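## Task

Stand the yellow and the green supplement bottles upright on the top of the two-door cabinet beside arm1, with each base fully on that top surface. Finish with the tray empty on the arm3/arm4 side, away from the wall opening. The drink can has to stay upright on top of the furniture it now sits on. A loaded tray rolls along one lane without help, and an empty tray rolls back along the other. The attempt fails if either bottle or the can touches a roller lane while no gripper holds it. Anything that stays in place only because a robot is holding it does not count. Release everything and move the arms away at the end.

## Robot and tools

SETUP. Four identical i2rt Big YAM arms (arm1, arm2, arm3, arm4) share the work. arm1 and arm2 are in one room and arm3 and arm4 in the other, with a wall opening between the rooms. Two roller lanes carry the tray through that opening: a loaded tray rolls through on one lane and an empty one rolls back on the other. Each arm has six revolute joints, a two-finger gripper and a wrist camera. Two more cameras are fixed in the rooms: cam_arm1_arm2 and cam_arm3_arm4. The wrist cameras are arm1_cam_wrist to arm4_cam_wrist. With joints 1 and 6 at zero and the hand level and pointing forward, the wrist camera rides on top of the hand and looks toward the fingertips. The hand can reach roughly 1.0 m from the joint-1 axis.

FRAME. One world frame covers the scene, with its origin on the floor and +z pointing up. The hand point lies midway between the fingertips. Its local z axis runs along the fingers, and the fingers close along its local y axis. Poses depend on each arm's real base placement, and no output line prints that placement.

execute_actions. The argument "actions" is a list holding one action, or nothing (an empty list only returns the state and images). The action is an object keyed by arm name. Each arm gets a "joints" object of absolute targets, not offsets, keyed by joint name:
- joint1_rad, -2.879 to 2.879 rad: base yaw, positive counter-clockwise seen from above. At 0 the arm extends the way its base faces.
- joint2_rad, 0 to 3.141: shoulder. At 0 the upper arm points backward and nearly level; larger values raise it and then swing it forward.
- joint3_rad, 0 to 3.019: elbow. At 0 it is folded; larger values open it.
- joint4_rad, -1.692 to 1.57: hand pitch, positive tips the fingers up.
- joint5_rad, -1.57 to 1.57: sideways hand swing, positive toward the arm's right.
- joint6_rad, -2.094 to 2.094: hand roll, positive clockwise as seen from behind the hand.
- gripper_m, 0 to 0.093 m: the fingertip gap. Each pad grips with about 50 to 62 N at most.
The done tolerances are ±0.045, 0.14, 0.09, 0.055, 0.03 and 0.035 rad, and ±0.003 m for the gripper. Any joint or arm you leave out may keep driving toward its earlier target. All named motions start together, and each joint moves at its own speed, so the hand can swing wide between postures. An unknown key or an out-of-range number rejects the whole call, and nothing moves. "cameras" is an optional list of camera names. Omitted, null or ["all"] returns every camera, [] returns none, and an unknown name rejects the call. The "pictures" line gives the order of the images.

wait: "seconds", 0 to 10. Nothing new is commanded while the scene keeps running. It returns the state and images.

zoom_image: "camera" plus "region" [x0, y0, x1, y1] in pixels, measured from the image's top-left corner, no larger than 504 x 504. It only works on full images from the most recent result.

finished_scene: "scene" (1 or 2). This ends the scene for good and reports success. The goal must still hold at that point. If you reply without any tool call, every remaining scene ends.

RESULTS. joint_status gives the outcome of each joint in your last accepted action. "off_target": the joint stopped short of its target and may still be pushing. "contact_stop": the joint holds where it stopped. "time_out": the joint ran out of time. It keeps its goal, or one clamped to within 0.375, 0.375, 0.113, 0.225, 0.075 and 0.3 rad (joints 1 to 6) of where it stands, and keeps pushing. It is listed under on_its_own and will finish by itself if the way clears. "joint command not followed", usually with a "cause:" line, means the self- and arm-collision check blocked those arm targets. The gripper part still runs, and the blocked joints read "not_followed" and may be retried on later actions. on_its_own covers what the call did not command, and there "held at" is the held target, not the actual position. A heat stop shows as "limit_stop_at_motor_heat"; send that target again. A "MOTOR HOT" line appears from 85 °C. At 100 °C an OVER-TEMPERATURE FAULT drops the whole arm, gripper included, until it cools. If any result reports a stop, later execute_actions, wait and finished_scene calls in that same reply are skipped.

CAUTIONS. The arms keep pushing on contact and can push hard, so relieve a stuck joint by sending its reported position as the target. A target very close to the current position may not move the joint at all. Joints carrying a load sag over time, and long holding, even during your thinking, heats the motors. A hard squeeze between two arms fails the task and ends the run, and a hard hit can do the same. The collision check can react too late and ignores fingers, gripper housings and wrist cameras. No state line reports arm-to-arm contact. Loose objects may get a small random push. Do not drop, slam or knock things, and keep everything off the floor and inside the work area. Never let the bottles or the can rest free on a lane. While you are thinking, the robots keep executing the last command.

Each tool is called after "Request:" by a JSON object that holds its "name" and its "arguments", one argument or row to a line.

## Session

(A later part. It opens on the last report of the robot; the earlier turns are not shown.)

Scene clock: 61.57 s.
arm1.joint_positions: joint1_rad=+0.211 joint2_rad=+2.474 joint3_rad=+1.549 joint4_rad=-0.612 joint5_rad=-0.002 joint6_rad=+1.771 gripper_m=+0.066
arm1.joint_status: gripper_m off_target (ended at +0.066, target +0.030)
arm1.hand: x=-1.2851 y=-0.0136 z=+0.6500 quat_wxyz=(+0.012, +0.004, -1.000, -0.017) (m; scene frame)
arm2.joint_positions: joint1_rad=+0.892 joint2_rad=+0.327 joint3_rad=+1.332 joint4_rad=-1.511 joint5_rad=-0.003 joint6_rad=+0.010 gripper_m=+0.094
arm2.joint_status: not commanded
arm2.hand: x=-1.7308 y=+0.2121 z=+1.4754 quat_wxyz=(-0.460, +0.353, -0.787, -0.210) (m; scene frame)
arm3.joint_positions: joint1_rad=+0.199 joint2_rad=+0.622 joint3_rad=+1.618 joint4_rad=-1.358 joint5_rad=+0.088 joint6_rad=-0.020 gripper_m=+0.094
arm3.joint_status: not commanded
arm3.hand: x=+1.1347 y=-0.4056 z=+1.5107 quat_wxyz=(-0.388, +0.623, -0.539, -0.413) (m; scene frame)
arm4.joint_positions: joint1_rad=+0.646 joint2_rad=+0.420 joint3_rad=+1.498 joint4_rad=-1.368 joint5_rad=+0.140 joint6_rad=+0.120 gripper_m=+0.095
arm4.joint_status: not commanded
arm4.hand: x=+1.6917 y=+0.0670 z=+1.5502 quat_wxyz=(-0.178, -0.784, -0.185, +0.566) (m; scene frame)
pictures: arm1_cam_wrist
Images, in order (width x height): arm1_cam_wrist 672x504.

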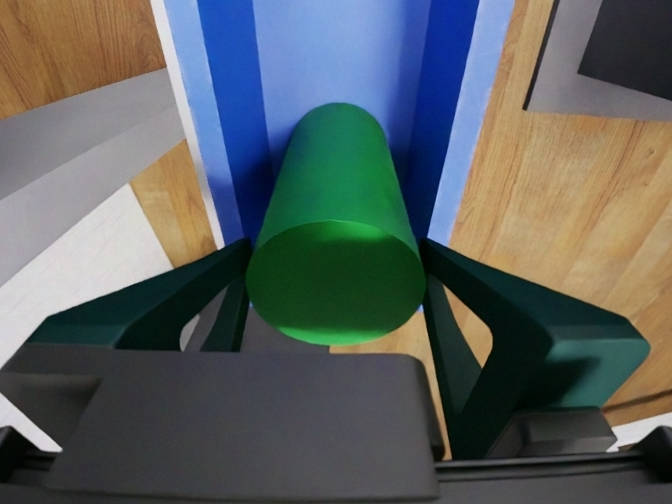

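Request:
{"name": "execute_actions", "arguments": {
  "actions": [
    {"arm1":{"joints":{"joint2_rad":1.82,"joint3_rad":1.58,"joint4_rad":-1.29}}}
  ],
  "cameras": ["arm1_cam_wrist"]
}}

Request:
{"name": "execute_actions", "arguments": {
  "actions": [
    {"arm1":{"joints":{"joint1_rad":-1.3,"joint6_rad":0}}}
  ],
  "cameras": ["arm1_cam_wrist"]
}}

Request:
{"name": "execute_actions", "arguments": {
  "actions": [
    {"arm1":{"joints":{"joint2_rad":1.98,"joint3_rad":1.55,"joint4_rad":-1.10}},"arm2":{"joints":{"joint1_rad":-0.2,"joint2_rad":1.7,"joint3_rad":1.55,"joint4_rad":-1.42}}}
  ],
  "cameras": ["arm1_cam_wrist","arm2_cam_wrist","cam_arm1_arm2"]
}}

Scene clock: 64.00 s.
arm1.joint_positions: joint1_rad=+0.211 joint2_rad=+1.813 joint3_rad=+1.568 joint4_rad=-1.282 joint5_rad=+0.002 joint6_rad=+1.771 gripper_m=+0.066
arm1.joint_status: all done
arm1.hand: x=-1.2706 y=-0.0523 z=+1.0328 quat_wxyz=(+0.011, +0.004, -1.000, -0.022) (m; scene frame)
arm2.joint_positions: joint1_rad=+0.892 joint2_rad=+0.327 joint3_rad=+1.332 joint4_rad=-1.511 joint5_rad=-0.003 joint6_rad=+0.010 gripper_m=+0.094
arm2.joint_status: not commanded
arm2.hand: x=-1.7308 y=+0.2121 z=+1.4754 quat_wxyz=(-0.460, +0.353, -0.787, -0.210) (m; scene frame)
arm3.joint_positions: joint1_rad=+0.199 joint2_rad=+0.622 joint3_rad=+1.618 joint4_rad=-1.358 joint5_rad=+0.088 joint6_rad=-0.020 gripper_m=+0.094
arm3.joint_status: not commanded
arm3.hand: x=+1.1347 y=-0.4056 z=+1.5107 quat_wxyz=(-0.388, +0.623, -0.539, -0.413) (m; scene frame)
arm4.joint_positions: joint1_rad=+0.646 joint2_rad=+0.420 joint3_rad=+1.498 joint4_rad=-1.368 joint5_rad=+0.140 joint6_rad=+0.120 gripper_m=+0.095
arm4.joint_status: not commanded
arm4.hand: x=+1.6917 y=+0.0670 z=+1.5502 quat_wxyz=(-0.178, -0.784, -0.185, +0.566) (m; scene frame)
pictures: arm1_cam_wrist
Images, in order (width x height): arm1_cam_wrist 672x504.

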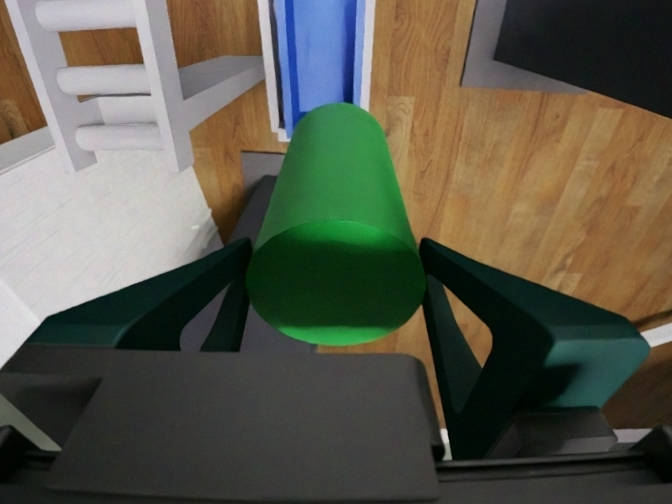

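Scene clock: 66.27 s.
arm1.joint_positions: joint1_rad=-1.305 joint2_rad=+1.814 joint3_rad=+1.568 joint4_rad=-1.282 joint5_rad=+0.001 joint6_rad=+0.011 gripper_m=+0.066
arm1.joint_status: all done
arm1.hand: x=-0.6150 y=-0.4550 z=+1.0219 quat_wxyz=(-0.014, +0.126, -0.992, -0.004) (m; scene frame)
arm2.joint_positions: joint1_rad=+0.892 joint2_rad=+0.327 joint3_rad=+1.332 joint4_rad=-1.511 joint5_rad=-0.003 joint6_rad=+0.010 gripper_m=+0.094
arm2.joint_status: not commanded
arm2.hand: x=-1.7308 y=+0.2121 z=+1.4754 quat_wxyz=(-0.460, +0.353, -0.787, -0.210) (m; scene frame)
arm3.joint_positions: joint1_rad=+0.199 joint2_rad=+0.622 joint3_rad=+1.618 joint4_rad=-1.358 joint5_rad=+0.088 joint6_rad=-0.020 gripper_m=+0.094
arm3.joint_status: not commanded
arm3.hand: x=+1.1347 y=-0.4056 z=+1.5107 quat_wxyz=(-0.388, +0.623, -0.539, -0.413) (m; scene frame)
arm4.joint_positions: joint1_rad=+0.646 joint2_rad=+0.420 joint3_rad=+1.498 joint4_rad=-1.368 joint5_rad=+0.140 joint6_rad=+0.120 gripper_m=+0.095
arm4.joint_status: not commanded
arm4.hand: x=+1.6917 y=+0.0670 z=+1.5502 quat_wxyz=(-0.178, -0.784, -0.185, +0.566) (m; scene frame)
pictures: arm1_cam_wrist
Images, in order (width x height): arm1_cam_wrist 672x504.

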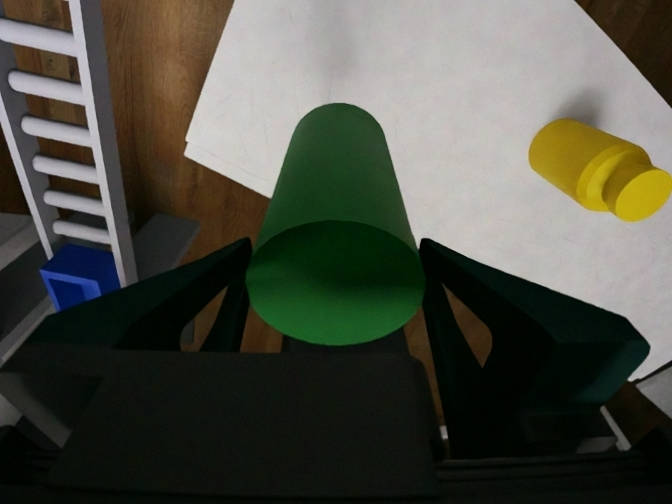

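Scene clock: 67.93 s.
arm1.joint_positions: joint1_rad=-1.305 joint2_rad=+2.000 joint3_rad=+1.527 joint4_rad=-1.107 joint5_rad=+0.001 joint6_rad=+0.010 gripper_m=+0.066
arm1.joint_status: all done
arm1.hand: x=-0.5983 y=-0.4499 z=+0.9056 quat_wxyz=(+0.012, +0.126, -0.992, +0.000) (m; scene frame)
arm2.joint_positions: joint1_rad=-0.211 joint2_rad=+1.706 joint3_rad=+1.528 joint4_rad=-1.424 joint5_rad=-0.001 joint6_rad=+0.008 gripper_m=+0.094
arm2.joint_status: all done
arm2.hand: x=-1.3078 y=+0.0032 z=+1.1407 quat_wxyz=(+0.015, -0.130, -0.991, +0.001) (m; scene frame)
arm3.joint_positions: joint1_rad=+0.199 joint2_rad=+0.622 joint3_rad=+1.618 joint4_rad=-1.358 joint5_rad=+0.088 joint6_rad=-0.020 gripper_m=+0.094
arm3.joint_status: not commanded
arm3.hand: x=+1.1347 y=-0.4056 z=+1.5107 quat_wxyz=(-0.388, +0.623, -0.539, -0.413) (m; scene frame)
arm4.joint_positions: joint1_rad=+0.646 joint2_rad=+0.420 joint3_rad=+1.498 joint4_rad=-1.368 joint5_rad=+0.140 joint6_rad=+0.120 gripper_m=+0.095
arm4.joint_status: not commanded
arm4.hand: x=+1.6917 y=+0.0670 z=+1.5502 quat_wxyz=(-0.178, -0.784, -0.185, +0.566) (m; scene frame)
pictures: arm1_cam_wrist, arm2_cam_wrist, cam_arm1_arm2
Images, in order (width x height): arm1_cam_wrist 672x504, arm2_cam_wrist 672x504, cam_arm1_arm2 672x504.

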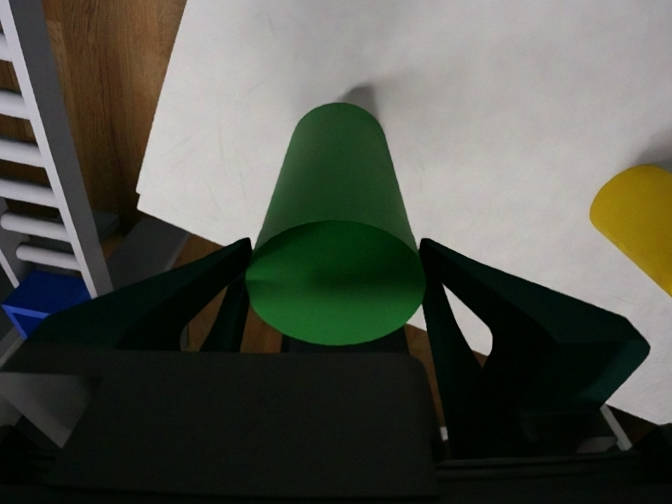

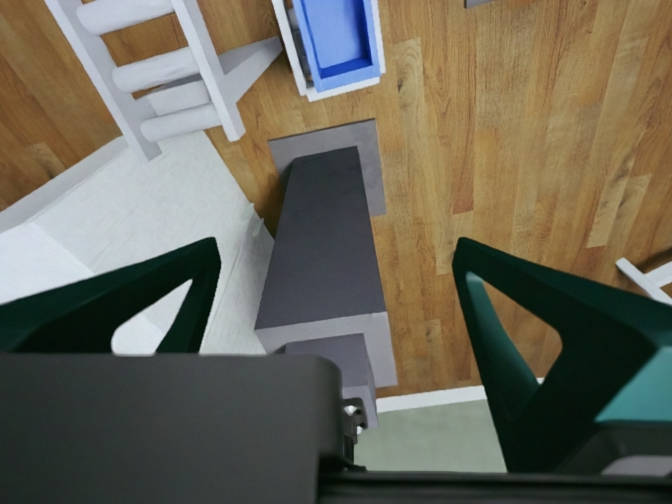

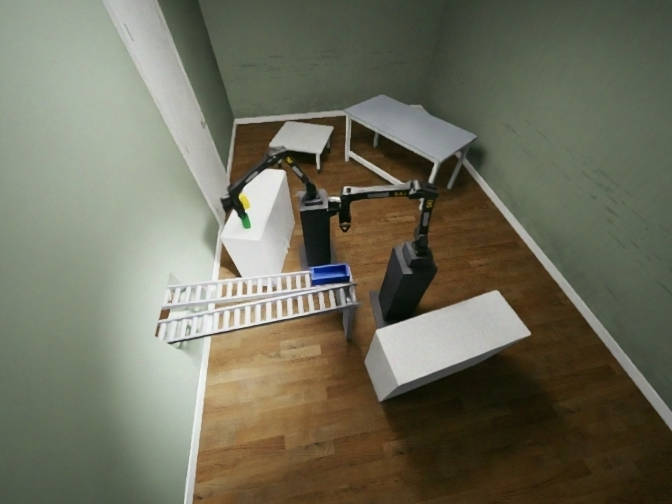

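Request:
{"name": "execute_actions", "arguments": {
  "actions": [
    {"arm1":{"joints":{"joint2_rad":2.06,"joint4_rad":-1.045}}}
  ],
  "cameras": ["arm1_cam_wrist"]
}}

Request:
{"name": "execute_actions", "arguments": {
  "actions": [
    {"arm1":{"joints":{"joint2_rad":2.095,"joint4_rad":-1.02}}}
  ],
  "cameras": ["arm1_cam_wrist"]
}}

Scene clock: 69.60 s.
arm1.joint_positions: joint1_rad=-1.305 joint2_rad=+2.031 joint3_rad=+1.528 joint4_rad=-1.054 joint5_rad=+0.001 joint6_rad=+0.010 gripper_m=+0.066
arm1.joint_status: all done
arm1.hand: x=-0.5890 y=-0.4472 z=+0.8885 quat_wxyz=(+0.000, +0.126, -0.992, -0.002) (m; scene frame)
arm2.joint_positions: joint1_rad=-0.211 joint2_rad=+1.706 joint3_rad=+1.528 joint4_rad=-1.424 joint5_rad=-0.001 joint6_rad=+0.008 gripper_m=+0.094
arm2.joint_status: not commanded
arm2.hand: x=-1.3078 y=+0.0032 z=+1.1407 quat_wxyz=(+0.015, -0.130, -0.991, +0.001) (m; scene frame)
arm3.joint_positions: joint1_rad=+0.199 joint2_rad=+0.622 joint3_rad=+1.618 joint4_rad=-1.358 joint5_rad=+0.088 joint6_rad=-0.020 gripper_m=+0.094
arm3.joint_status: not commanded
arm3.hand: x=+1.1347 y=-0.4056 z=+1.5107 quat_wxyz=(-0.388, +0.623, -0.539, -0.413) (m; scene frame)
arm4.joint_positions: joint1_rad=+0.646 joint2_rad=+0.420 joint3_rad=+1.498 joint4_rad=-1.368 joint5_rad=+0.140 joint6_rad=+0.120 gripper_m=+0.095
arm4.joint_status: not commanded
arm4.hand: x=+1.6917 y=+0.0670 z=+1.5502 quat_wxyz=(-0.178, -0.784, -0.185, +0.566) (m; scene frame)
pictures: arm1_cam_wrist
Images, in order (width x height): arm1_cam_wrist 672x504.

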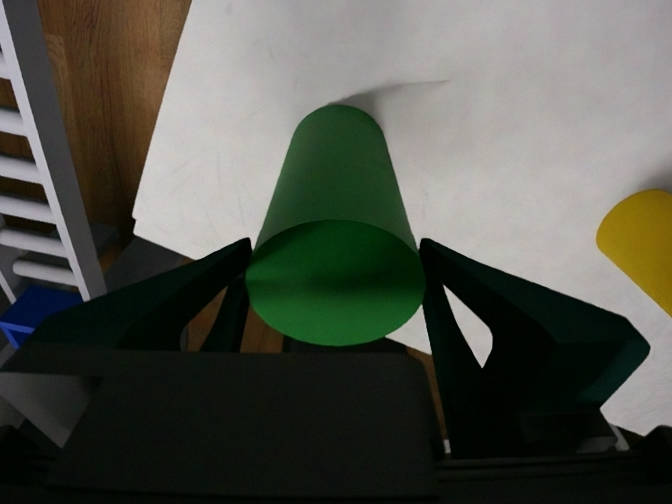

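Scene clock: 70.13 s.
arm1.joint_positions: joint1_rad=-1.305 joint2_rad=+2.032 joint3_rad=+1.528 joint4_rad=-1.041 joint5_rad=+0.001 joint6_rad=+0.009 gripper_m=+0.066
arm1.joint_status: all done
arm1.hand: x=-0.5859 y=-0.4464 z=+0.8876 quat_wxyz=(-0.006, +0.127, -0.992, -0.003) (m; scene frame)
arm2.joint_positions: joint1_rad=-0.211 joint2_rad=+1.706 joint3_rad=+1.528 joint4_rad=-1.424 joint5_rad=-0.001 joint6_rad=+0.008 gripper_m=+0.094
arm2.joint_status: not commanded
arm2.hand: x=-1.3078 y=+0.0032 z=+1.1407 quat_wxyz=(+0.015, -0.130, -0.991, +0.001) (m; scene frame)
arm3.joint_positions: joint1_rad=+0.199 joint2_rad=+0.622 joint3_rad=+1.618 joint4_rad=-1.358 joint5_rad=+0.088 joint6_rad=-0.020 gripper_m=+0.094
arm3.joint_status: not commanded
arm3.hand: x=+1.1347 y=-0.4056 z=+1.5107 quat_wxyz=(-0.388, +0.623, -0.539, -0.413) (m; scene frame)
arm4.joint_positions: joint1_rad=+0.646 joint2_rad=+0.420 joint3_rad=+1.498 joint4_rad=-1.368 joint5_rad=+0.140 joint6_rad=+0.120 gripper_m=+0.095
arm4.joint_status: not commanded
arm4.hand: x=+1.6917 y=+0.0670 z=+1.5502 quat_wxyz=(-0.178, -0.784, -0.185, +0.566) (m; scene frame)
pictures: arm1_cam_wrist
Images, in order (width x height): arm1_cam_wrist 672x504.

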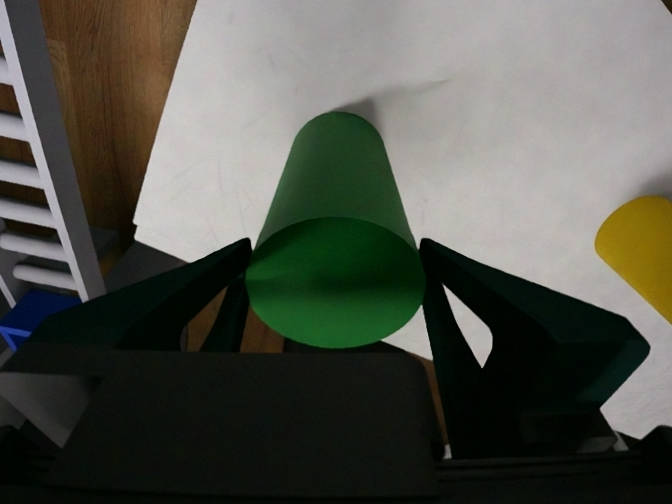

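Contact; release and retreat.

Request:
{"name": "execute_actions", "arguments": {
  "actions": [
    {"arm1":{"joints":{"joint2_rad":2.032,"joint4_rad":-1.05,"gripper_m":0.093}}}
  ],
  "cameras": ["arm1_cam_wrist"]
}}

Request:
{"name": "execute_actions", "arguments": {
  "actions": [
    {"arm1":{"joints":{"joint2_rad":1.70,"joint3_rad":1.57,"joint4_rad":-1.44}}}
  ],
  "cameras": ["arm1_cam_wrist"]
}}

Request:
{"name": "execute_actions", "arguments": {
  "actions": [
    {"arm1":{"joints":{"joint1_rad":-2.4,"joint2_rad":1.2,"joint3_rad":1.5,"joint4_rad":-1.5}},"arm2":{"joints":{"joint1_rad":-0.28,"joint2_rad":2.2,"joint3_rad":1.6,"joint4_rad":-0.97,"joint6_rad":-0.28,"gripper_m":0.05}}}
  ],
  "cameras": ["arm2_cam_wrist","cam_arm1_arm2"]
}}

Scene clock: 71.87 s.
arm1.joint_positions: joint1_rad=-1.305 joint2_rad=+2.032 joint3_rad=+1.528 joint4_rad=-1.043 joint5_rad=+0.001 joint6_rad=+0.009 gripper_m=+0.093
arm1.joint_status: all done
arm1.hand: x=-0.5866 y=-0.4465 z=+0.8876 quat_wxyz=(-0.004, +0.127, -0.992, -0.003) (m; scene frame)
arm2.joint_positions: joint1_rad=-0.211 joint2_rad=+1.706 joint3_rad=+1.528 joint4_rad=-1.424 joint5_rad=-0.001 joint6_rad=+0.008 gripper_m=+0.094
arm2.joint_status: not commanded
arm2.hand: x=-1.3078 y=+0.0032 z=+1.1407 quat_wxyz=(+0.015, -0.130, -0.991, +0.001) (m; scene frame)
arm3.joint_positions: joint1_rad=+0.199 joint2_rad=+0.622 joint3_rad=+1.618 joint4_rad=-1.358 joint5_rad=+0.088 joint6_rad=-0.020 gripper_m=+0.094
arm3.joint_status: not commanded
arm3.hand: x=+1.1347 y=-0.4056 z=+1.5107 quat_wxyz=(-0.388, +0.623, -0.539, -0.413) (m; scene frame)
arm4.joint_positions: joint1_rad=+0.646 joint2_rad=+0.420 joint3_rad=+1.498 joint4_rad=-1.368 joint5_rad=+0.140 joint6_rad=+0.120 gripper_m=+0.095
arm4.joint_status: not commanded
arm4.hand: x=+1.6917 y=+0.0670 z=+1.5502 quat_wxyz=(-0.178, -0.784, -0.185, +0.566) (m; scene frame)
pictures: arm1_cam_wrist
Images, in order (width x height): arm1_cam_wrist 672x504.

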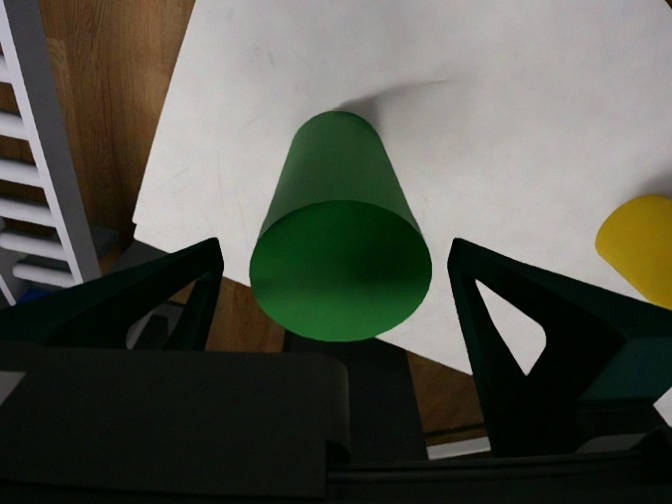

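Scene clock: 73.23 s.
arm1.joint_positions: joint1_rad=-1.305 joint2_rad=+1.674 joint3_rad=+1.558 joint4_rad=-1.432 joint5_rad=+0.001 joint6_rad=+0.009 gripper_m=+0.093
arm1.joint_status: all done
arm1.hand: x=-0.6588 y=-0.4670 z=+1.0896 quat_wxyz=(-0.004, +0.127, -0.992, -0.003) (m; scene frame)
arm2.joint_positions: joint1_rad=-0.211 joint2_rad=+1.706 joint3_rad=+1.528 joint4_rad=-1.424 joint5_rad=-0.001 joint6_rad=+0.008 gripper_m=+0.094
arm2.joint_status: not commanded
arm2.hand: x=-1.3078 y=+0.0032 z=+1.1407 quat_wxyz=(+0.015, -0.130, -0.991, +0.001) (m; scene frame)
arm3.joint_positions: joint1_rad=+0.199 joint2_rad=+0.622 joint3_rad=+1.618 joint4_rad=-1.358 joint5_rad=+0.088 joint6_rad=-0.020 gripper_m=+0.094
arm3.joint_status: not commanded
arm3.hand: x=+1.1347 y=-0.4056 z=+1.5107 quat_wxyz=(-0.388, +0.623, -0.539, -0.413) (m; scene frame)
arm4.joint_positions: joint1_rad=+0.646 joint2_rad=+0.420 joint3_rad=+1.498 joint4_rad=-1.368 joint5_rad=+0.140 joint6_rad=+0.120 gripper_m=+0.095
arm4.joint_status: not commanded
arm4.hand: x=+1.6917 y=+0.0670 z=+1.5502 quat_wxyz=(-0.178, -0.784, -0.185, +0.566) (m; scene frame)
pictures: arm1_cam_wrist
Images, in order (width x height): arm1_cam_wrist 672x504.

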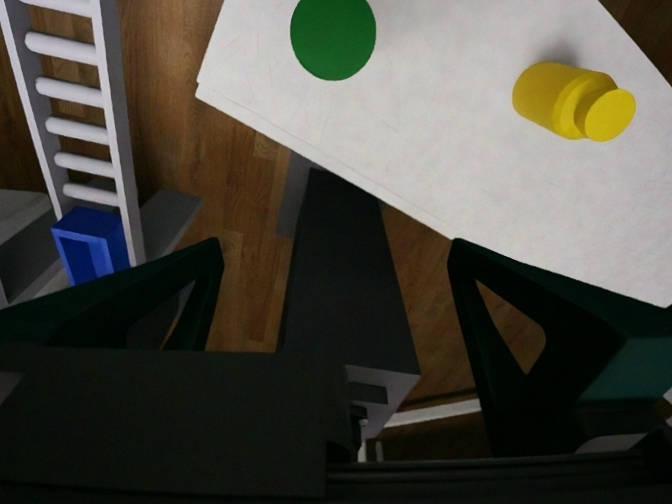

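Scene clock: 74.77 s.
arm1.joint_positions: joint1_rad=-2.395 joint2_rad=+1.187 joint3_rad=+1.484 joint4_rad=-1.491 joint5_rad=+0.002 joint6_rad=+0.008 gripper_m=+0.093
arm1.joint_status: all done
arm1.hand: x=-0.8823 y=-0.8941 z=+1.2727 quat_wxyz=(-0.164, -0.398, -0.899, +0.078) (m; scene frame)
arm2.joint_positions: joint1_rad=-0.283 joint2_rad=+2.208 joint3_rad=+1.576 joint4_rad=-0.986 joint5_rad=-0.001 joint6_rad=-0.270 gripper_m=+0.050
arm2.joint_status: all done
arm2.hand: x=-1.2332 y=-0.0621 z=+0.8809 quat_wxyz=(+0.022, -0.028, -0.999, -0.004) (m; scene frame)
arm3.joint_positions: joint1_rad=+0.199 joint2_rad=+0.622 joint3_rad=+1.618 joint4_rad=-1.358 joint5_rad=+0.088 joint6_rad=-0.020 gripper_m=+0.094
arm3.joint_status: not commanded
arm3.hand: x=+1.1347 y=-0.4056 z=+1.5107 quat_wxyz=(-0.388, +0.623, -0.539, -0.413) (m; scene frame)
arm4.joint_positions: joint1_rad=+0.646 joint2_rad=+0.420 joint3_rad=+1.498 joint4_rad=-1.368 joint5_rad=+0.140 joint6_rad=+0.120 gripper_m=+0.095
arm4.joint_status: not commanded
arm4.hand: x=+1.6917 y=+0.0670 z=+1.5502 quat_wxyz=(-0.178, -0.784, -0.185, +0.566) (m; scene frame)
pictures: arm2_cam_wrist, cam_arm1_arm2
Images, in order (width x height): arm2_cam_wrist 672x504, cam_arm1_arm2 672x504.

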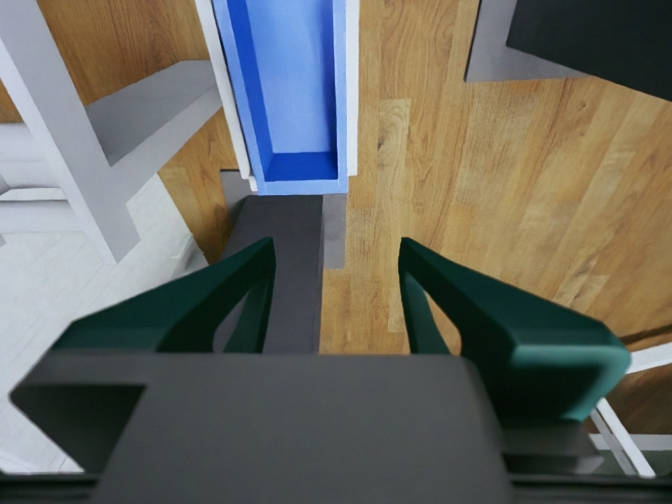

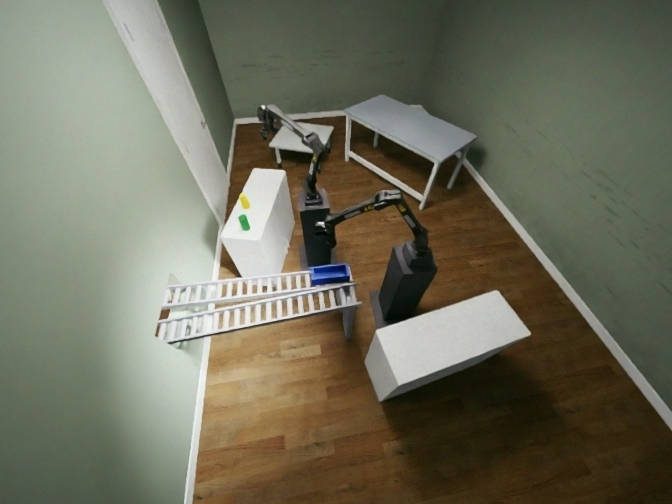

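Request:
{"name": "execute_actions", "arguments": {
  "actions": [
    {"arm2":{"joints":{"joint2_rad":2.62,"joint3_rad":1.83,"joint4_rad":-0.765}}}
  ],
  "cameras": ["arm2_cam_wrist"]
}}

Scene clock: 77.70 s.
arm1.joint_positions: joint1_rad=-2.395 joint2_rad=+1.187 joint3_rad=+1.484 joint4_rad=-1.491 joint5_rad=+0.002 joint6_rad=+0.008 gripper_m=+0.093
arm1.joint_status: not commanded
arm1.hand: x=-0.8823 y=-0.8941 z=+1.2727 quat_wxyz=(-0.164, -0.398, -0.899, +0.078) (m; scene frame)
arm2.joint_positions: joint1_rad=-0.283 joint2_rad=+2.630 joint3_rad=+1.806 joint4_rad=-0.775 joint5_rad=-0.001 joint6_rad=-0.270 gripper_m=+0.050
arm2.joint_status: all done
arm2.hand: x=-1.1957 y=-0.0760 z=+0.6884 quat_wxyz=(+0.013, -0.028, -1.000, -0.001) (m; scene frame)
arm3.joint_positions: joint1_rad=+0.199 joint2_rad=+0.622 joint3_rad=+1.618 joint4_rad=-1.358 joint5_rad=+0.088 joint6_rad=-0.020 gripper_m=+0.094
arm3.joint_status: not commanded
arm3.hand: x=+1.1347 y=-0.4056 z=+1.5107 quat_wxyz=(-0.388, +0.623, -0.539, -0.413) (m; scene frame)
arm4.joint_positions: joint1_rad=+0.646 joint2_rad=+0.420 joint3_rad=+1.498 joint4_rad=-1.368 joint5_rad=+0.140 joint6_rad=+0.120 gripper_m=+0.095
arm4.joint_status: not commanded
arm4.hand: x=+1.6917 y=+0.0670 z=+1.5502 quat_wxyz=(-0.178, -0.784, -0.185, +0.566) (m; scene frame)
pictures: arm2_cam_wrist
Images, in order (width x height): arm2_cam_wrist 672x504.

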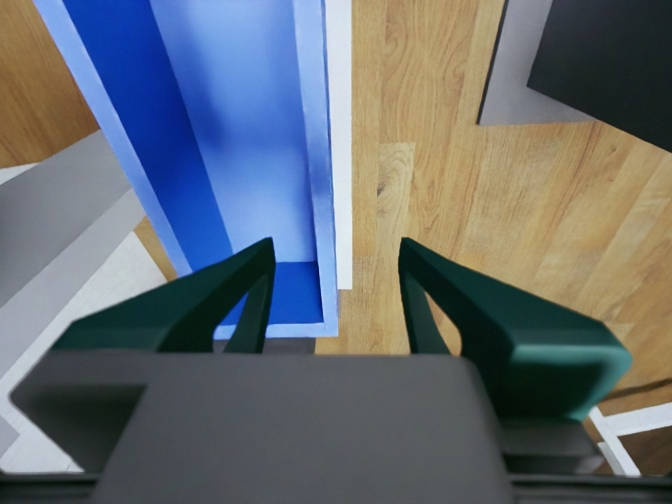

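Request:
{"name": "execute_actions", "arguments": {
  "actions": [
    {"arm2":{"joints":{"joint2_rad":2.775,"joint3_rad":1.90,"joint4_rad":-0.67}}}
  ],
  "cameras": ["arm2_cam_wrist"]
}}

Scene clock: 79.43 s.
arm1.joint_positions: joint1_rad=-2.395 joint2_rad=+1.187 joint3_rad=+1.484 joint4_rad=-1.491 joint5_rad=+0.002 joint6_rad=+0.008 gripper_m=+0.093
arm1.joint_status: not commanded
arm1.hand: x=-0.8823 y=-0.8941 z=+1.2727 quat_wxyz=(-0.164, -0.398, -0.899, +0.078) (m; scene frame)
arm2.joint_positions: joint1_rad=-0.283 joint2_rad=+2.795 joint3_rad=+1.886 joint4_rad=-0.683 joint5_rad=-0.001 joint6_rad=-0.270 gripper_m=+0.050
arm2.joint_status: all done
arm2.hand: x=-1.2026 y=-0.0743 z=+0.6058 quat_wxyz=(+0.010, -0.028, -1.000, +0.000) (m; scene frame)
arm3.joint_positions: joint1_rad=+0.199 joint2_rad=+0.622 joint3_rad=+1.618 joint4_rad=-1.358 joint5_rad=+0.088 joint6_rad=-0.020 gripper_m=+0.094
arm3.joint_status: not commanded
arm3.hand: x=+1.1347 y=-0.4056 z=+1.5107 quat_wxyz=(-0.388, +0.623, -0.539, -0.413) (m; scene frame)
arm4.joint_positions: joint1_rad=+0.646 joint2_rad=+0.420 joint3_rad=+1.498 joint4_rad=-1.368 joint5_rad=+0.140 joint6_rad=+0.120 gripper_m=+0.095
arm4.joint_status: not commanded
arm4.hand: x=+1.6917 y=+0.0670 z=+1.5502 quat_wxyz=(-0.178, -0.784, -0.185, +0.566) (m; scene frame)
pictures: arm2_cam_wrist
Images, in order (width x height): arm2_cam_wrist 672x504.

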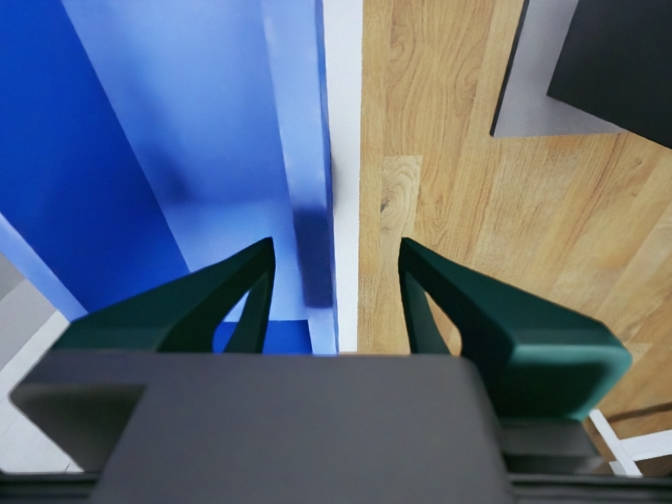

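Request:
{"name": "execute_actions", "arguments": {
  "actions": [
    {"arm2":{"joints":{"gripper_m":0.0}}}
  ],
  "cameras": ["arm2_cam_wrist"]
}}

Request:
{"name": "execute_actions", "arguments": {
  "actions": [
    {"arm2":{"joints":{"joint2_rad":2.21,"joint3_rad":1.68,"joint4_rad":-1.05}}}
  ],
  "cameras": ["arm2_cam_wrist","cam_arm1_arm2"]
}}

Scene clock: 80.43 s.
arm1.joint_positions: joint1_rad=-2.395 joint2_rad=+1.187 joint3_rad=+1.484 joint4_rad=-1.491 joint5_rad=+0.002 joint6_rad=+0.008 gripper_m=+0.093
arm1.joint_status: not commanded
arm1.hand: x=-0.8823 y=-0.8941 z=+1.2727 quat_wxyz=(-0.164, -0.398, -0.899, +0.078) (m; scene frame)
arm2.joint_positions: joint1_rad=-0.277 joint2_rad=+2.795 joint3_rad=+1.886 joint4_rad=-0.683 joint5_rad=-0.007 joint6_rad=-0.282 gripper_m=+0.011
arm2.joint_status: gripper_m off_target (ended at +0.011, target +0.000)
arm2.hand: x=-1.2011 y=-0.0697 z=+0.6058 quat_wxyz=(+0.009, -0.019, -1.000, -0.003) (m; scene frame)
arm3.joint_positions: joint1_rad=+0.199 joint2_rad=+0.622 joint3_rad=+1.618 joint4_rad=-1.358 joint5_rad=+0.088 joint6_rad=-0.020 gripper_m=+0.094
arm3.joint_status: not commanded
arm3.hand: x=+1.1347 y=-0.4056 z=+1.5107 quat_wxyz=(-0.388, +0.623, -0.539, -0.413) (m; scene frame)
arm4.joint_positions: joint1_rad=+0.646 joint2_rad=+0.420 joint3_rad=+1.498 joint4_rad=-1.368 joint5_rad=+0.140 joint6_rad=+0.120 gripper_m=+0.095
arm4.joint_status: not commanded
arm4.hand: x=+1.6917 y=+0.0670 z=+1.5502 quat_wxyz=(-0.178, -0.784, -0.185, +0.566) (m; scene frame)
pictures: arm2_cam_wrist
Images, in order (width x height): arm2_cam_wrist 672x504.

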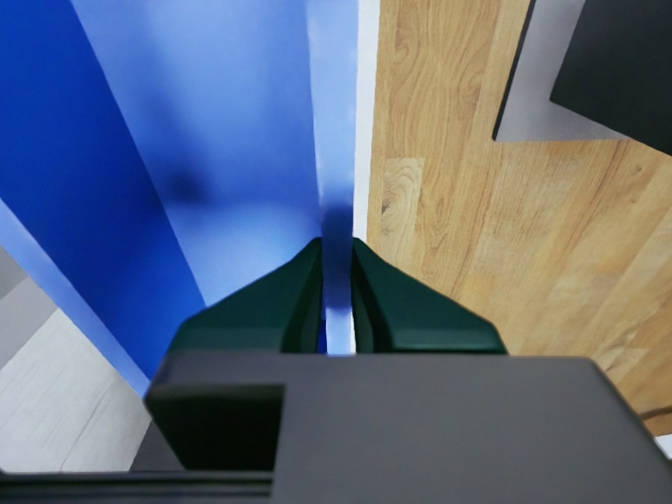

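Scene clock: 82.10 s.
arm1.joint_positions: joint1_rad=-2.395 joint2_rad=+1.187 joint3_rad=+1.484 joint4_rad=-1.491 joint5_rad=+0.002 joint6_rad=+0.008 gripper_m=+0.093
arm1.joint_status: not commanded
arm1.hand: x=-0.8823 y=-0.8941 z=+1.2727 quat_wxyz=(-0.164, -0.398, -0.899, +0.078) (m; scene frame)
arm2.joint_positions: joint1_rad=-0.276 joint2_rad=+2.235 joint3_rad=+1.662 joint4_rad=-1.036 joint5_rad=+0.002 joint6_rad=-0.284 gripper_m=+0.011
arm2.joint_status: all done
arm2.hand: x=-1.2109 y=-0.0654 z=+0.8919 quat_wxyz=(+0.018, -0.018, -1.000, -0.002) (m; scene frame)
arm3.joint_positions: joint1_rad=+0.199 joint2_rad=+0.622 joint3_rad=+1.618 joint4_rad=-1.358 joint5_rad=+0.088 joint6_rad=-0.020 gripper_m=+0.094
arm3.joint_status: not commanded
arm3.hand: x=+1.1347 y=-0.4056 z=+1.5107 quat_wxyz=(-0.388, +0.623, -0.539, -0.413) (m; scene frame)
arm4.joint_positions: joint1_rad=+0.646 joint2_rad=+0.420 joint3_rad=+1.498 joint4_rad=-1.368 joint5_rad=+0.140 joint6_rad=+0.120 gripper_m=+0.095
arm4.joint_status: not commanded
arm4.hand: x=+1.6917 y=+0.0670 z=+1.5502 quat_wxyz=(-0.178, -0.784, -0.185, +0.566) (m; scene frame)
pictures: arm2_cam_wrist, cam_arm1_arm2
Images, in order (width x height): arm2_cam_wrist 672x504, cam_arm1_arm2 672x504.

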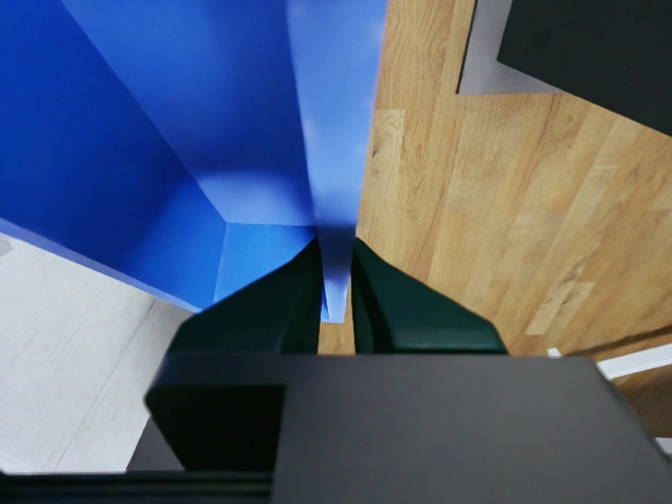

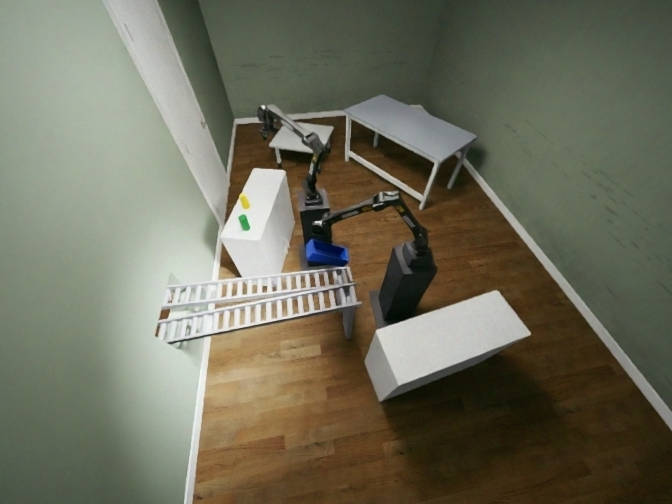

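Request:
{"name": "execute_actions", "arguments": {
  "actions": [
    {"arm2":{"joints":{"joint1_rad":0.14,"joint2_rad":2.19,"joint3_rad":1.72,"joint4_rad":-1.075,"joint6_rad":0.135}}}
  ],
  "cameras": ["arm2_cam_wrist","cam_arm1_arm2"]
}}

Request:
{"name": "zoom_image", "arguments": {
  "camera": "cam_arm1_arm2",
  "region": [220, 180, 460, 360]
}}

Scene clock: 84.53 s.
arm1.joint_positions: joint1_rad=-2.395 joint2_rad=+1.187 joint3_rad=+1.484 joint4_rad=-1.491 joint5_rad=+0.002 joint6_rad=+0.008 gripper_m=+0.093
arm1.joint_status: not commanded
arm1.hand: x=-0.8823 y=-0.8941 z=+1.2727 quat_wxyz=(-0.164, -0.398, -0.899, +0.078) (m; scene frame)
arm2.joint_positions: joint1_rad=+0.130 joint2_rad=+2.229 joint3_rad=+1.679 joint4_rad=-1.059 joint5_rad=+0.002 joint6_rad=+0.125 gripper_m=+0.011
arm2.joint_status: all done
arm2.hand: x=-1.1787 y=+0.1830 z=+0.8994 quat_wxyz=(+0.019, -0.019, -1.000, +0.006) (m; scene frame)
arm3.joint_positions: joint1_rad=+0.199 joint2_rad=+0.622 joint3_rad=+1.618 joint4_rad=-1.358 joint5_rad=+0.088 joint6_rad=-0.020 gripper_m=+0.094
arm3.joint_status: not commanded
arm3.hand: x=+1.1347 y=-0.4056 z=+1.5107 quat_wxyz=(-0.388, +0.623, -0.539, -0.413) (m; scene frame)
arm4.joint_positions: joint1_rad=+0.646 joint2_rad=+0.420 joint3_rad=+1.498 joint4_rad=-1.368 joint5_rad=+0.140 joint6_rad=+0.120 gripper_m=+0.095
arm4.joint_status: not commanded
arm4.hand: x=+1.6917 y=+0.0670 z=+1.5502 quat_wxyz=(-0.178, -0.784, -0.185, +0.566) (m; scene frame)
pictures: arm2_cam_wrist, cam_arm1_arm2
Images, in order (width x height): arm2_cam_wrist 672x504, cam_arm1_arm2 672x504.

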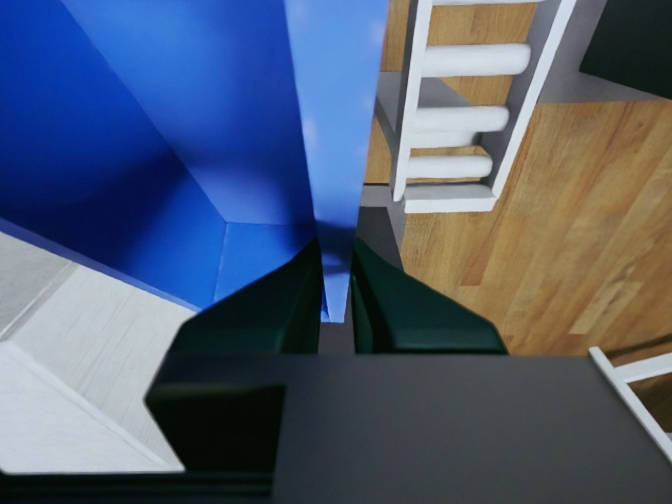

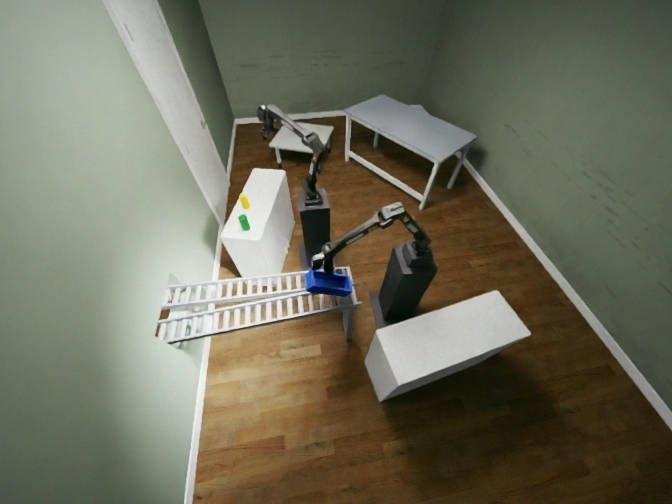

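Region (220, 180, 460, 360) of cam_arm1_arm2's 672x504 image, scaled by 2.100, with more detail than that image has; it fills the top 378 rows of this view, and the rest is white.

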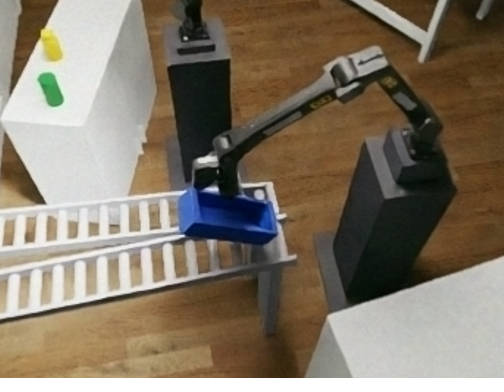

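Request:
{"name": "execute_actions", "arguments": {
  "actions": [
    {"arm2":{"joints":{"joint2_rad":2.37,"joint3_rad":1.835,"joint4_rad":-1.0}}}
  ],
  "cameras": ["arm2_cam_wrist","cam_arm1_arm2","arm1_cam_wrist"]
}}

Request:
{"name": "zoom_image", "arguments": {
  "camera": "cam_arm1_arm2",
  "region": [240, 220, 400, 340]
}}

Scene clock: 86.97 s.
arm1.joint_positions: joint1_rad=-2.395 joint2_rad=+1.187 joint3_rad=+1.484 joint4_rad=-1.491 joint5_rad=+0.002 joint6_rad=+0.008 gripper_m=+0.093
arm1.joint_status: not commanded
arm1.hand: x=-0.8823 y=-0.8941 z=+1.2727 quat_wxyz=(-0.164, -0.398, -0.899, +0.078) (m; scene frame)
arm2.joint_positions: joint1_rad=+0.130 joint2_rad=+2.380 joint3_rad=+1.807 joint4_rad=-1.006 joint5_rad=+0.003 joint6_rad=+0.127 gripper_m=+0.011
arm2.joint_status: all done
arm2.hand: x=-1.1402 y=+0.1859 z=+0.8464 quat_wxyz=(+0.003, -0.020, -1.000, +0.005) (m; scene frame)
arm3.joint_positions: joint1_rad=+0.199 joint2_rad=+0.622 joint3_rad=+1.618 joint4_rad=-1.358 joint5_rad=+0.088 joint6_rad=-0.020 gripper_m=+0.094
arm3.joint_status: not commanded
arm3.hand: x=+1.1347 y=-0.4056 z=+1.5107 quat_wxyz=(-0.388, +0.623, -0.539, -0.413) (m; scene frame)
arm4.joint_positions: joint1_rad=+0.646 joint2_rad=+0.420 joint3_rad=+1.498 joint4_rad=-1.368 joint5_rad=+0.140 joint6_rad=+0.120 gripper_m=+0.095
arm4.joint_status: not commanded
arm4.hand: x=+1.6917 y=+0.0670 z=+1.5502 quat_wxyz=(-0.178, -0.784, -0.185, +0.566) (m; scene frame)
pictures: arm1_cam_wrist, arm2_cam_wrist, cam_arm1_arm2
Images, in order (width x height): arm1_cam_wrist 672x504, arm2_cam_wrist 672x504, cam_arm1_arm2 672x504.

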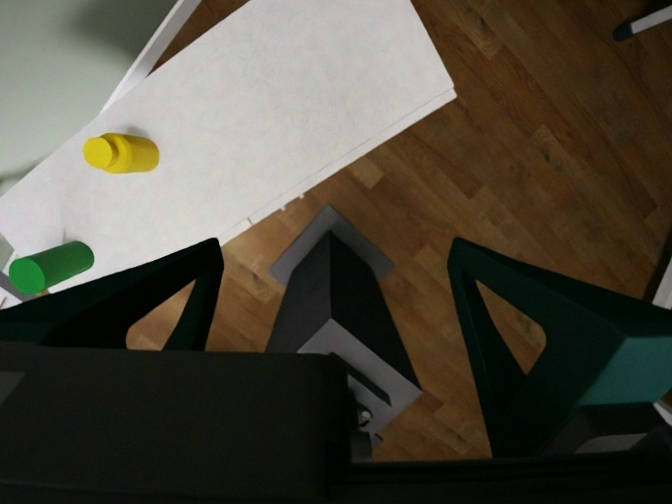

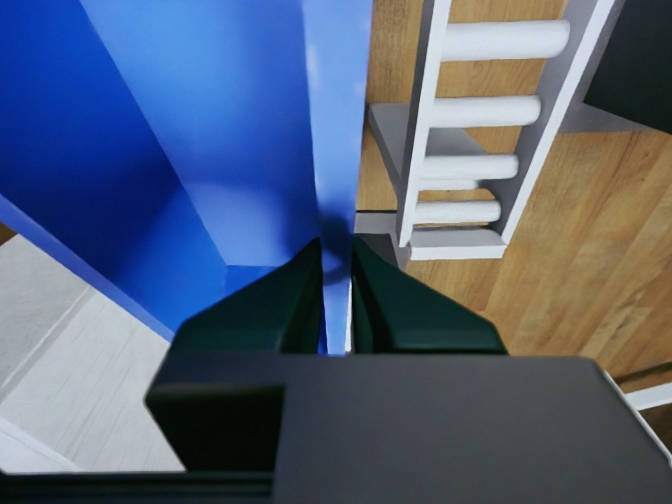

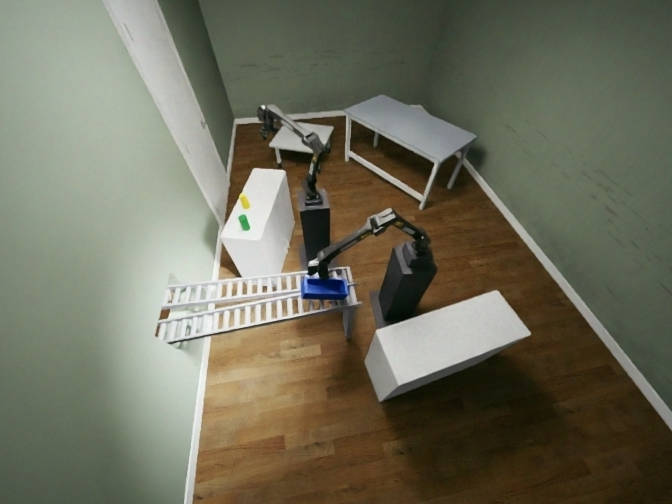

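Region (240, 220, 400, 340) of cam_arm1_arm2's 672x504 image, scaled by 3.150, with more detail than that image has; it fills the top 378 rows of this view, and the rest is white.

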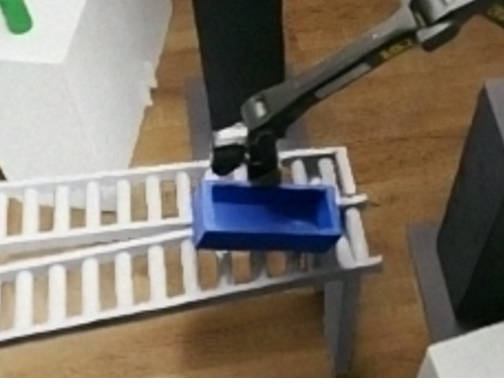

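Request:
{"name": "execute_actions", "arguments": {
  "actions": [
    {"arm2":{"joints":{"joint2_rad":2.45,"joint4_rad":-0.93}}}
  ],
  "cameras": ["arm2_cam_wrist","cam_arm1_arm2"]
}}

Request:
{"name": "zoom_image", "arguments": {
  "camera": "cam_arm1_arm2",
  "region": [240, 220, 400, 340]
}}

Scene clock: 90.07 s.
arm1.joint_positions: joint1_rad=-2.395 joint2_rad=+1.187 joint3_rad=+1.484 joint4_rad=-1.491 joint5_rad=+0.002 joint6_rad=+0.008 gripper_m=+0.093
arm1.joint_status: not commanded
arm1.hand: x=-0.8823 y=-0.8941 z=+1.2727 quat_wxyz=(-0.164, -0.398, -0.899, +0.078) (m; scene frame)
arm2.joint_positions: joint1_rad=+0.130 joint2_rad=+2.472 joint3_rad=+1.810 joint4_rad=-0.946 joint5_rad=+0.003 joint6_rad=+0.127 gripper_m=+0.011
arm2.joint_status: all done
arm2.hand: x=-1.1493 y=+0.1847 z=+0.7879 quat_wxyz=(+0.018, -0.020, -1.000, +0.007) (m; scene frame)
arm3.joint_positions: joint1_rad=+0.199 joint2_rad=+0.622 joint3_rad=+1.618 joint4_rad=-1.358 joint5_rad=+0.088 joint6_rad=-0.020 gripper_m=+0.094
arm3.joint_status: not commanded
arm3.hand: x=+1.1347 y=-0.4056 z=+1.5107 quat_wxyz=(-0.388, +0.623, -0.539, -0.413) (m; scene frame)
arm4.joint_positions: joint1_rad=+0.646 joint2_rad=+0.420 joint3_rad=+1.498 joint4_rad=-1.368 joint5_rad=+0.140 joint6_rad=+0.120 gripper_m=+0.095
arm4.joint_status: not commanded
arm4.hand: x=+1.6917 y=+0.0670 z=+1.5502 quat_wxyz=(-0.178, -0.784, -0.185, +0.566) (m; scene frame)
pictures: arm2_cam_wrist, cam_arm1_arm2
Images, in order (width x height): arm2_cam_wrist 672x504, cam_arm1_arm2 672x504.

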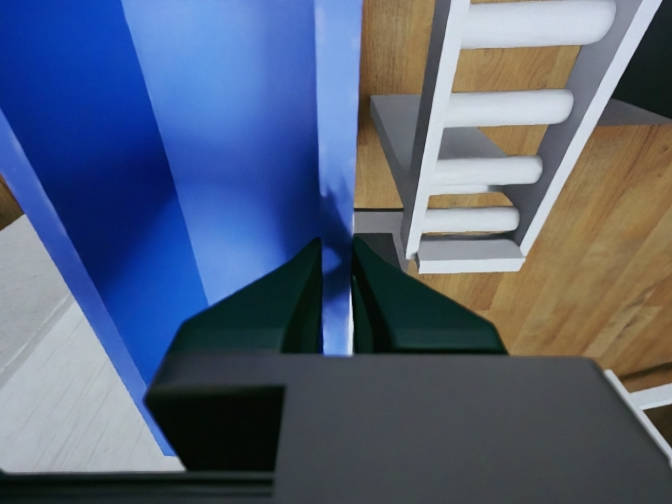

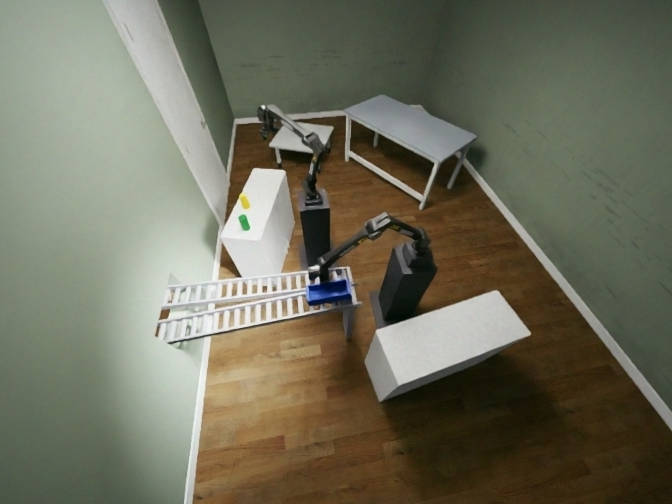

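Region (240, 220, 400, 340) of cam_arm1_arm2's 672x504 image, scaled by 3.150, with more detail than that image has; it fills the top 378 rows of this view, and the rest is white.

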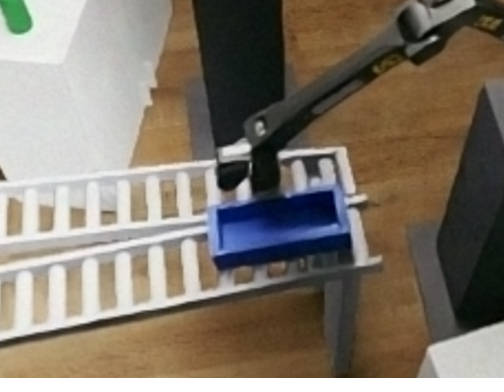

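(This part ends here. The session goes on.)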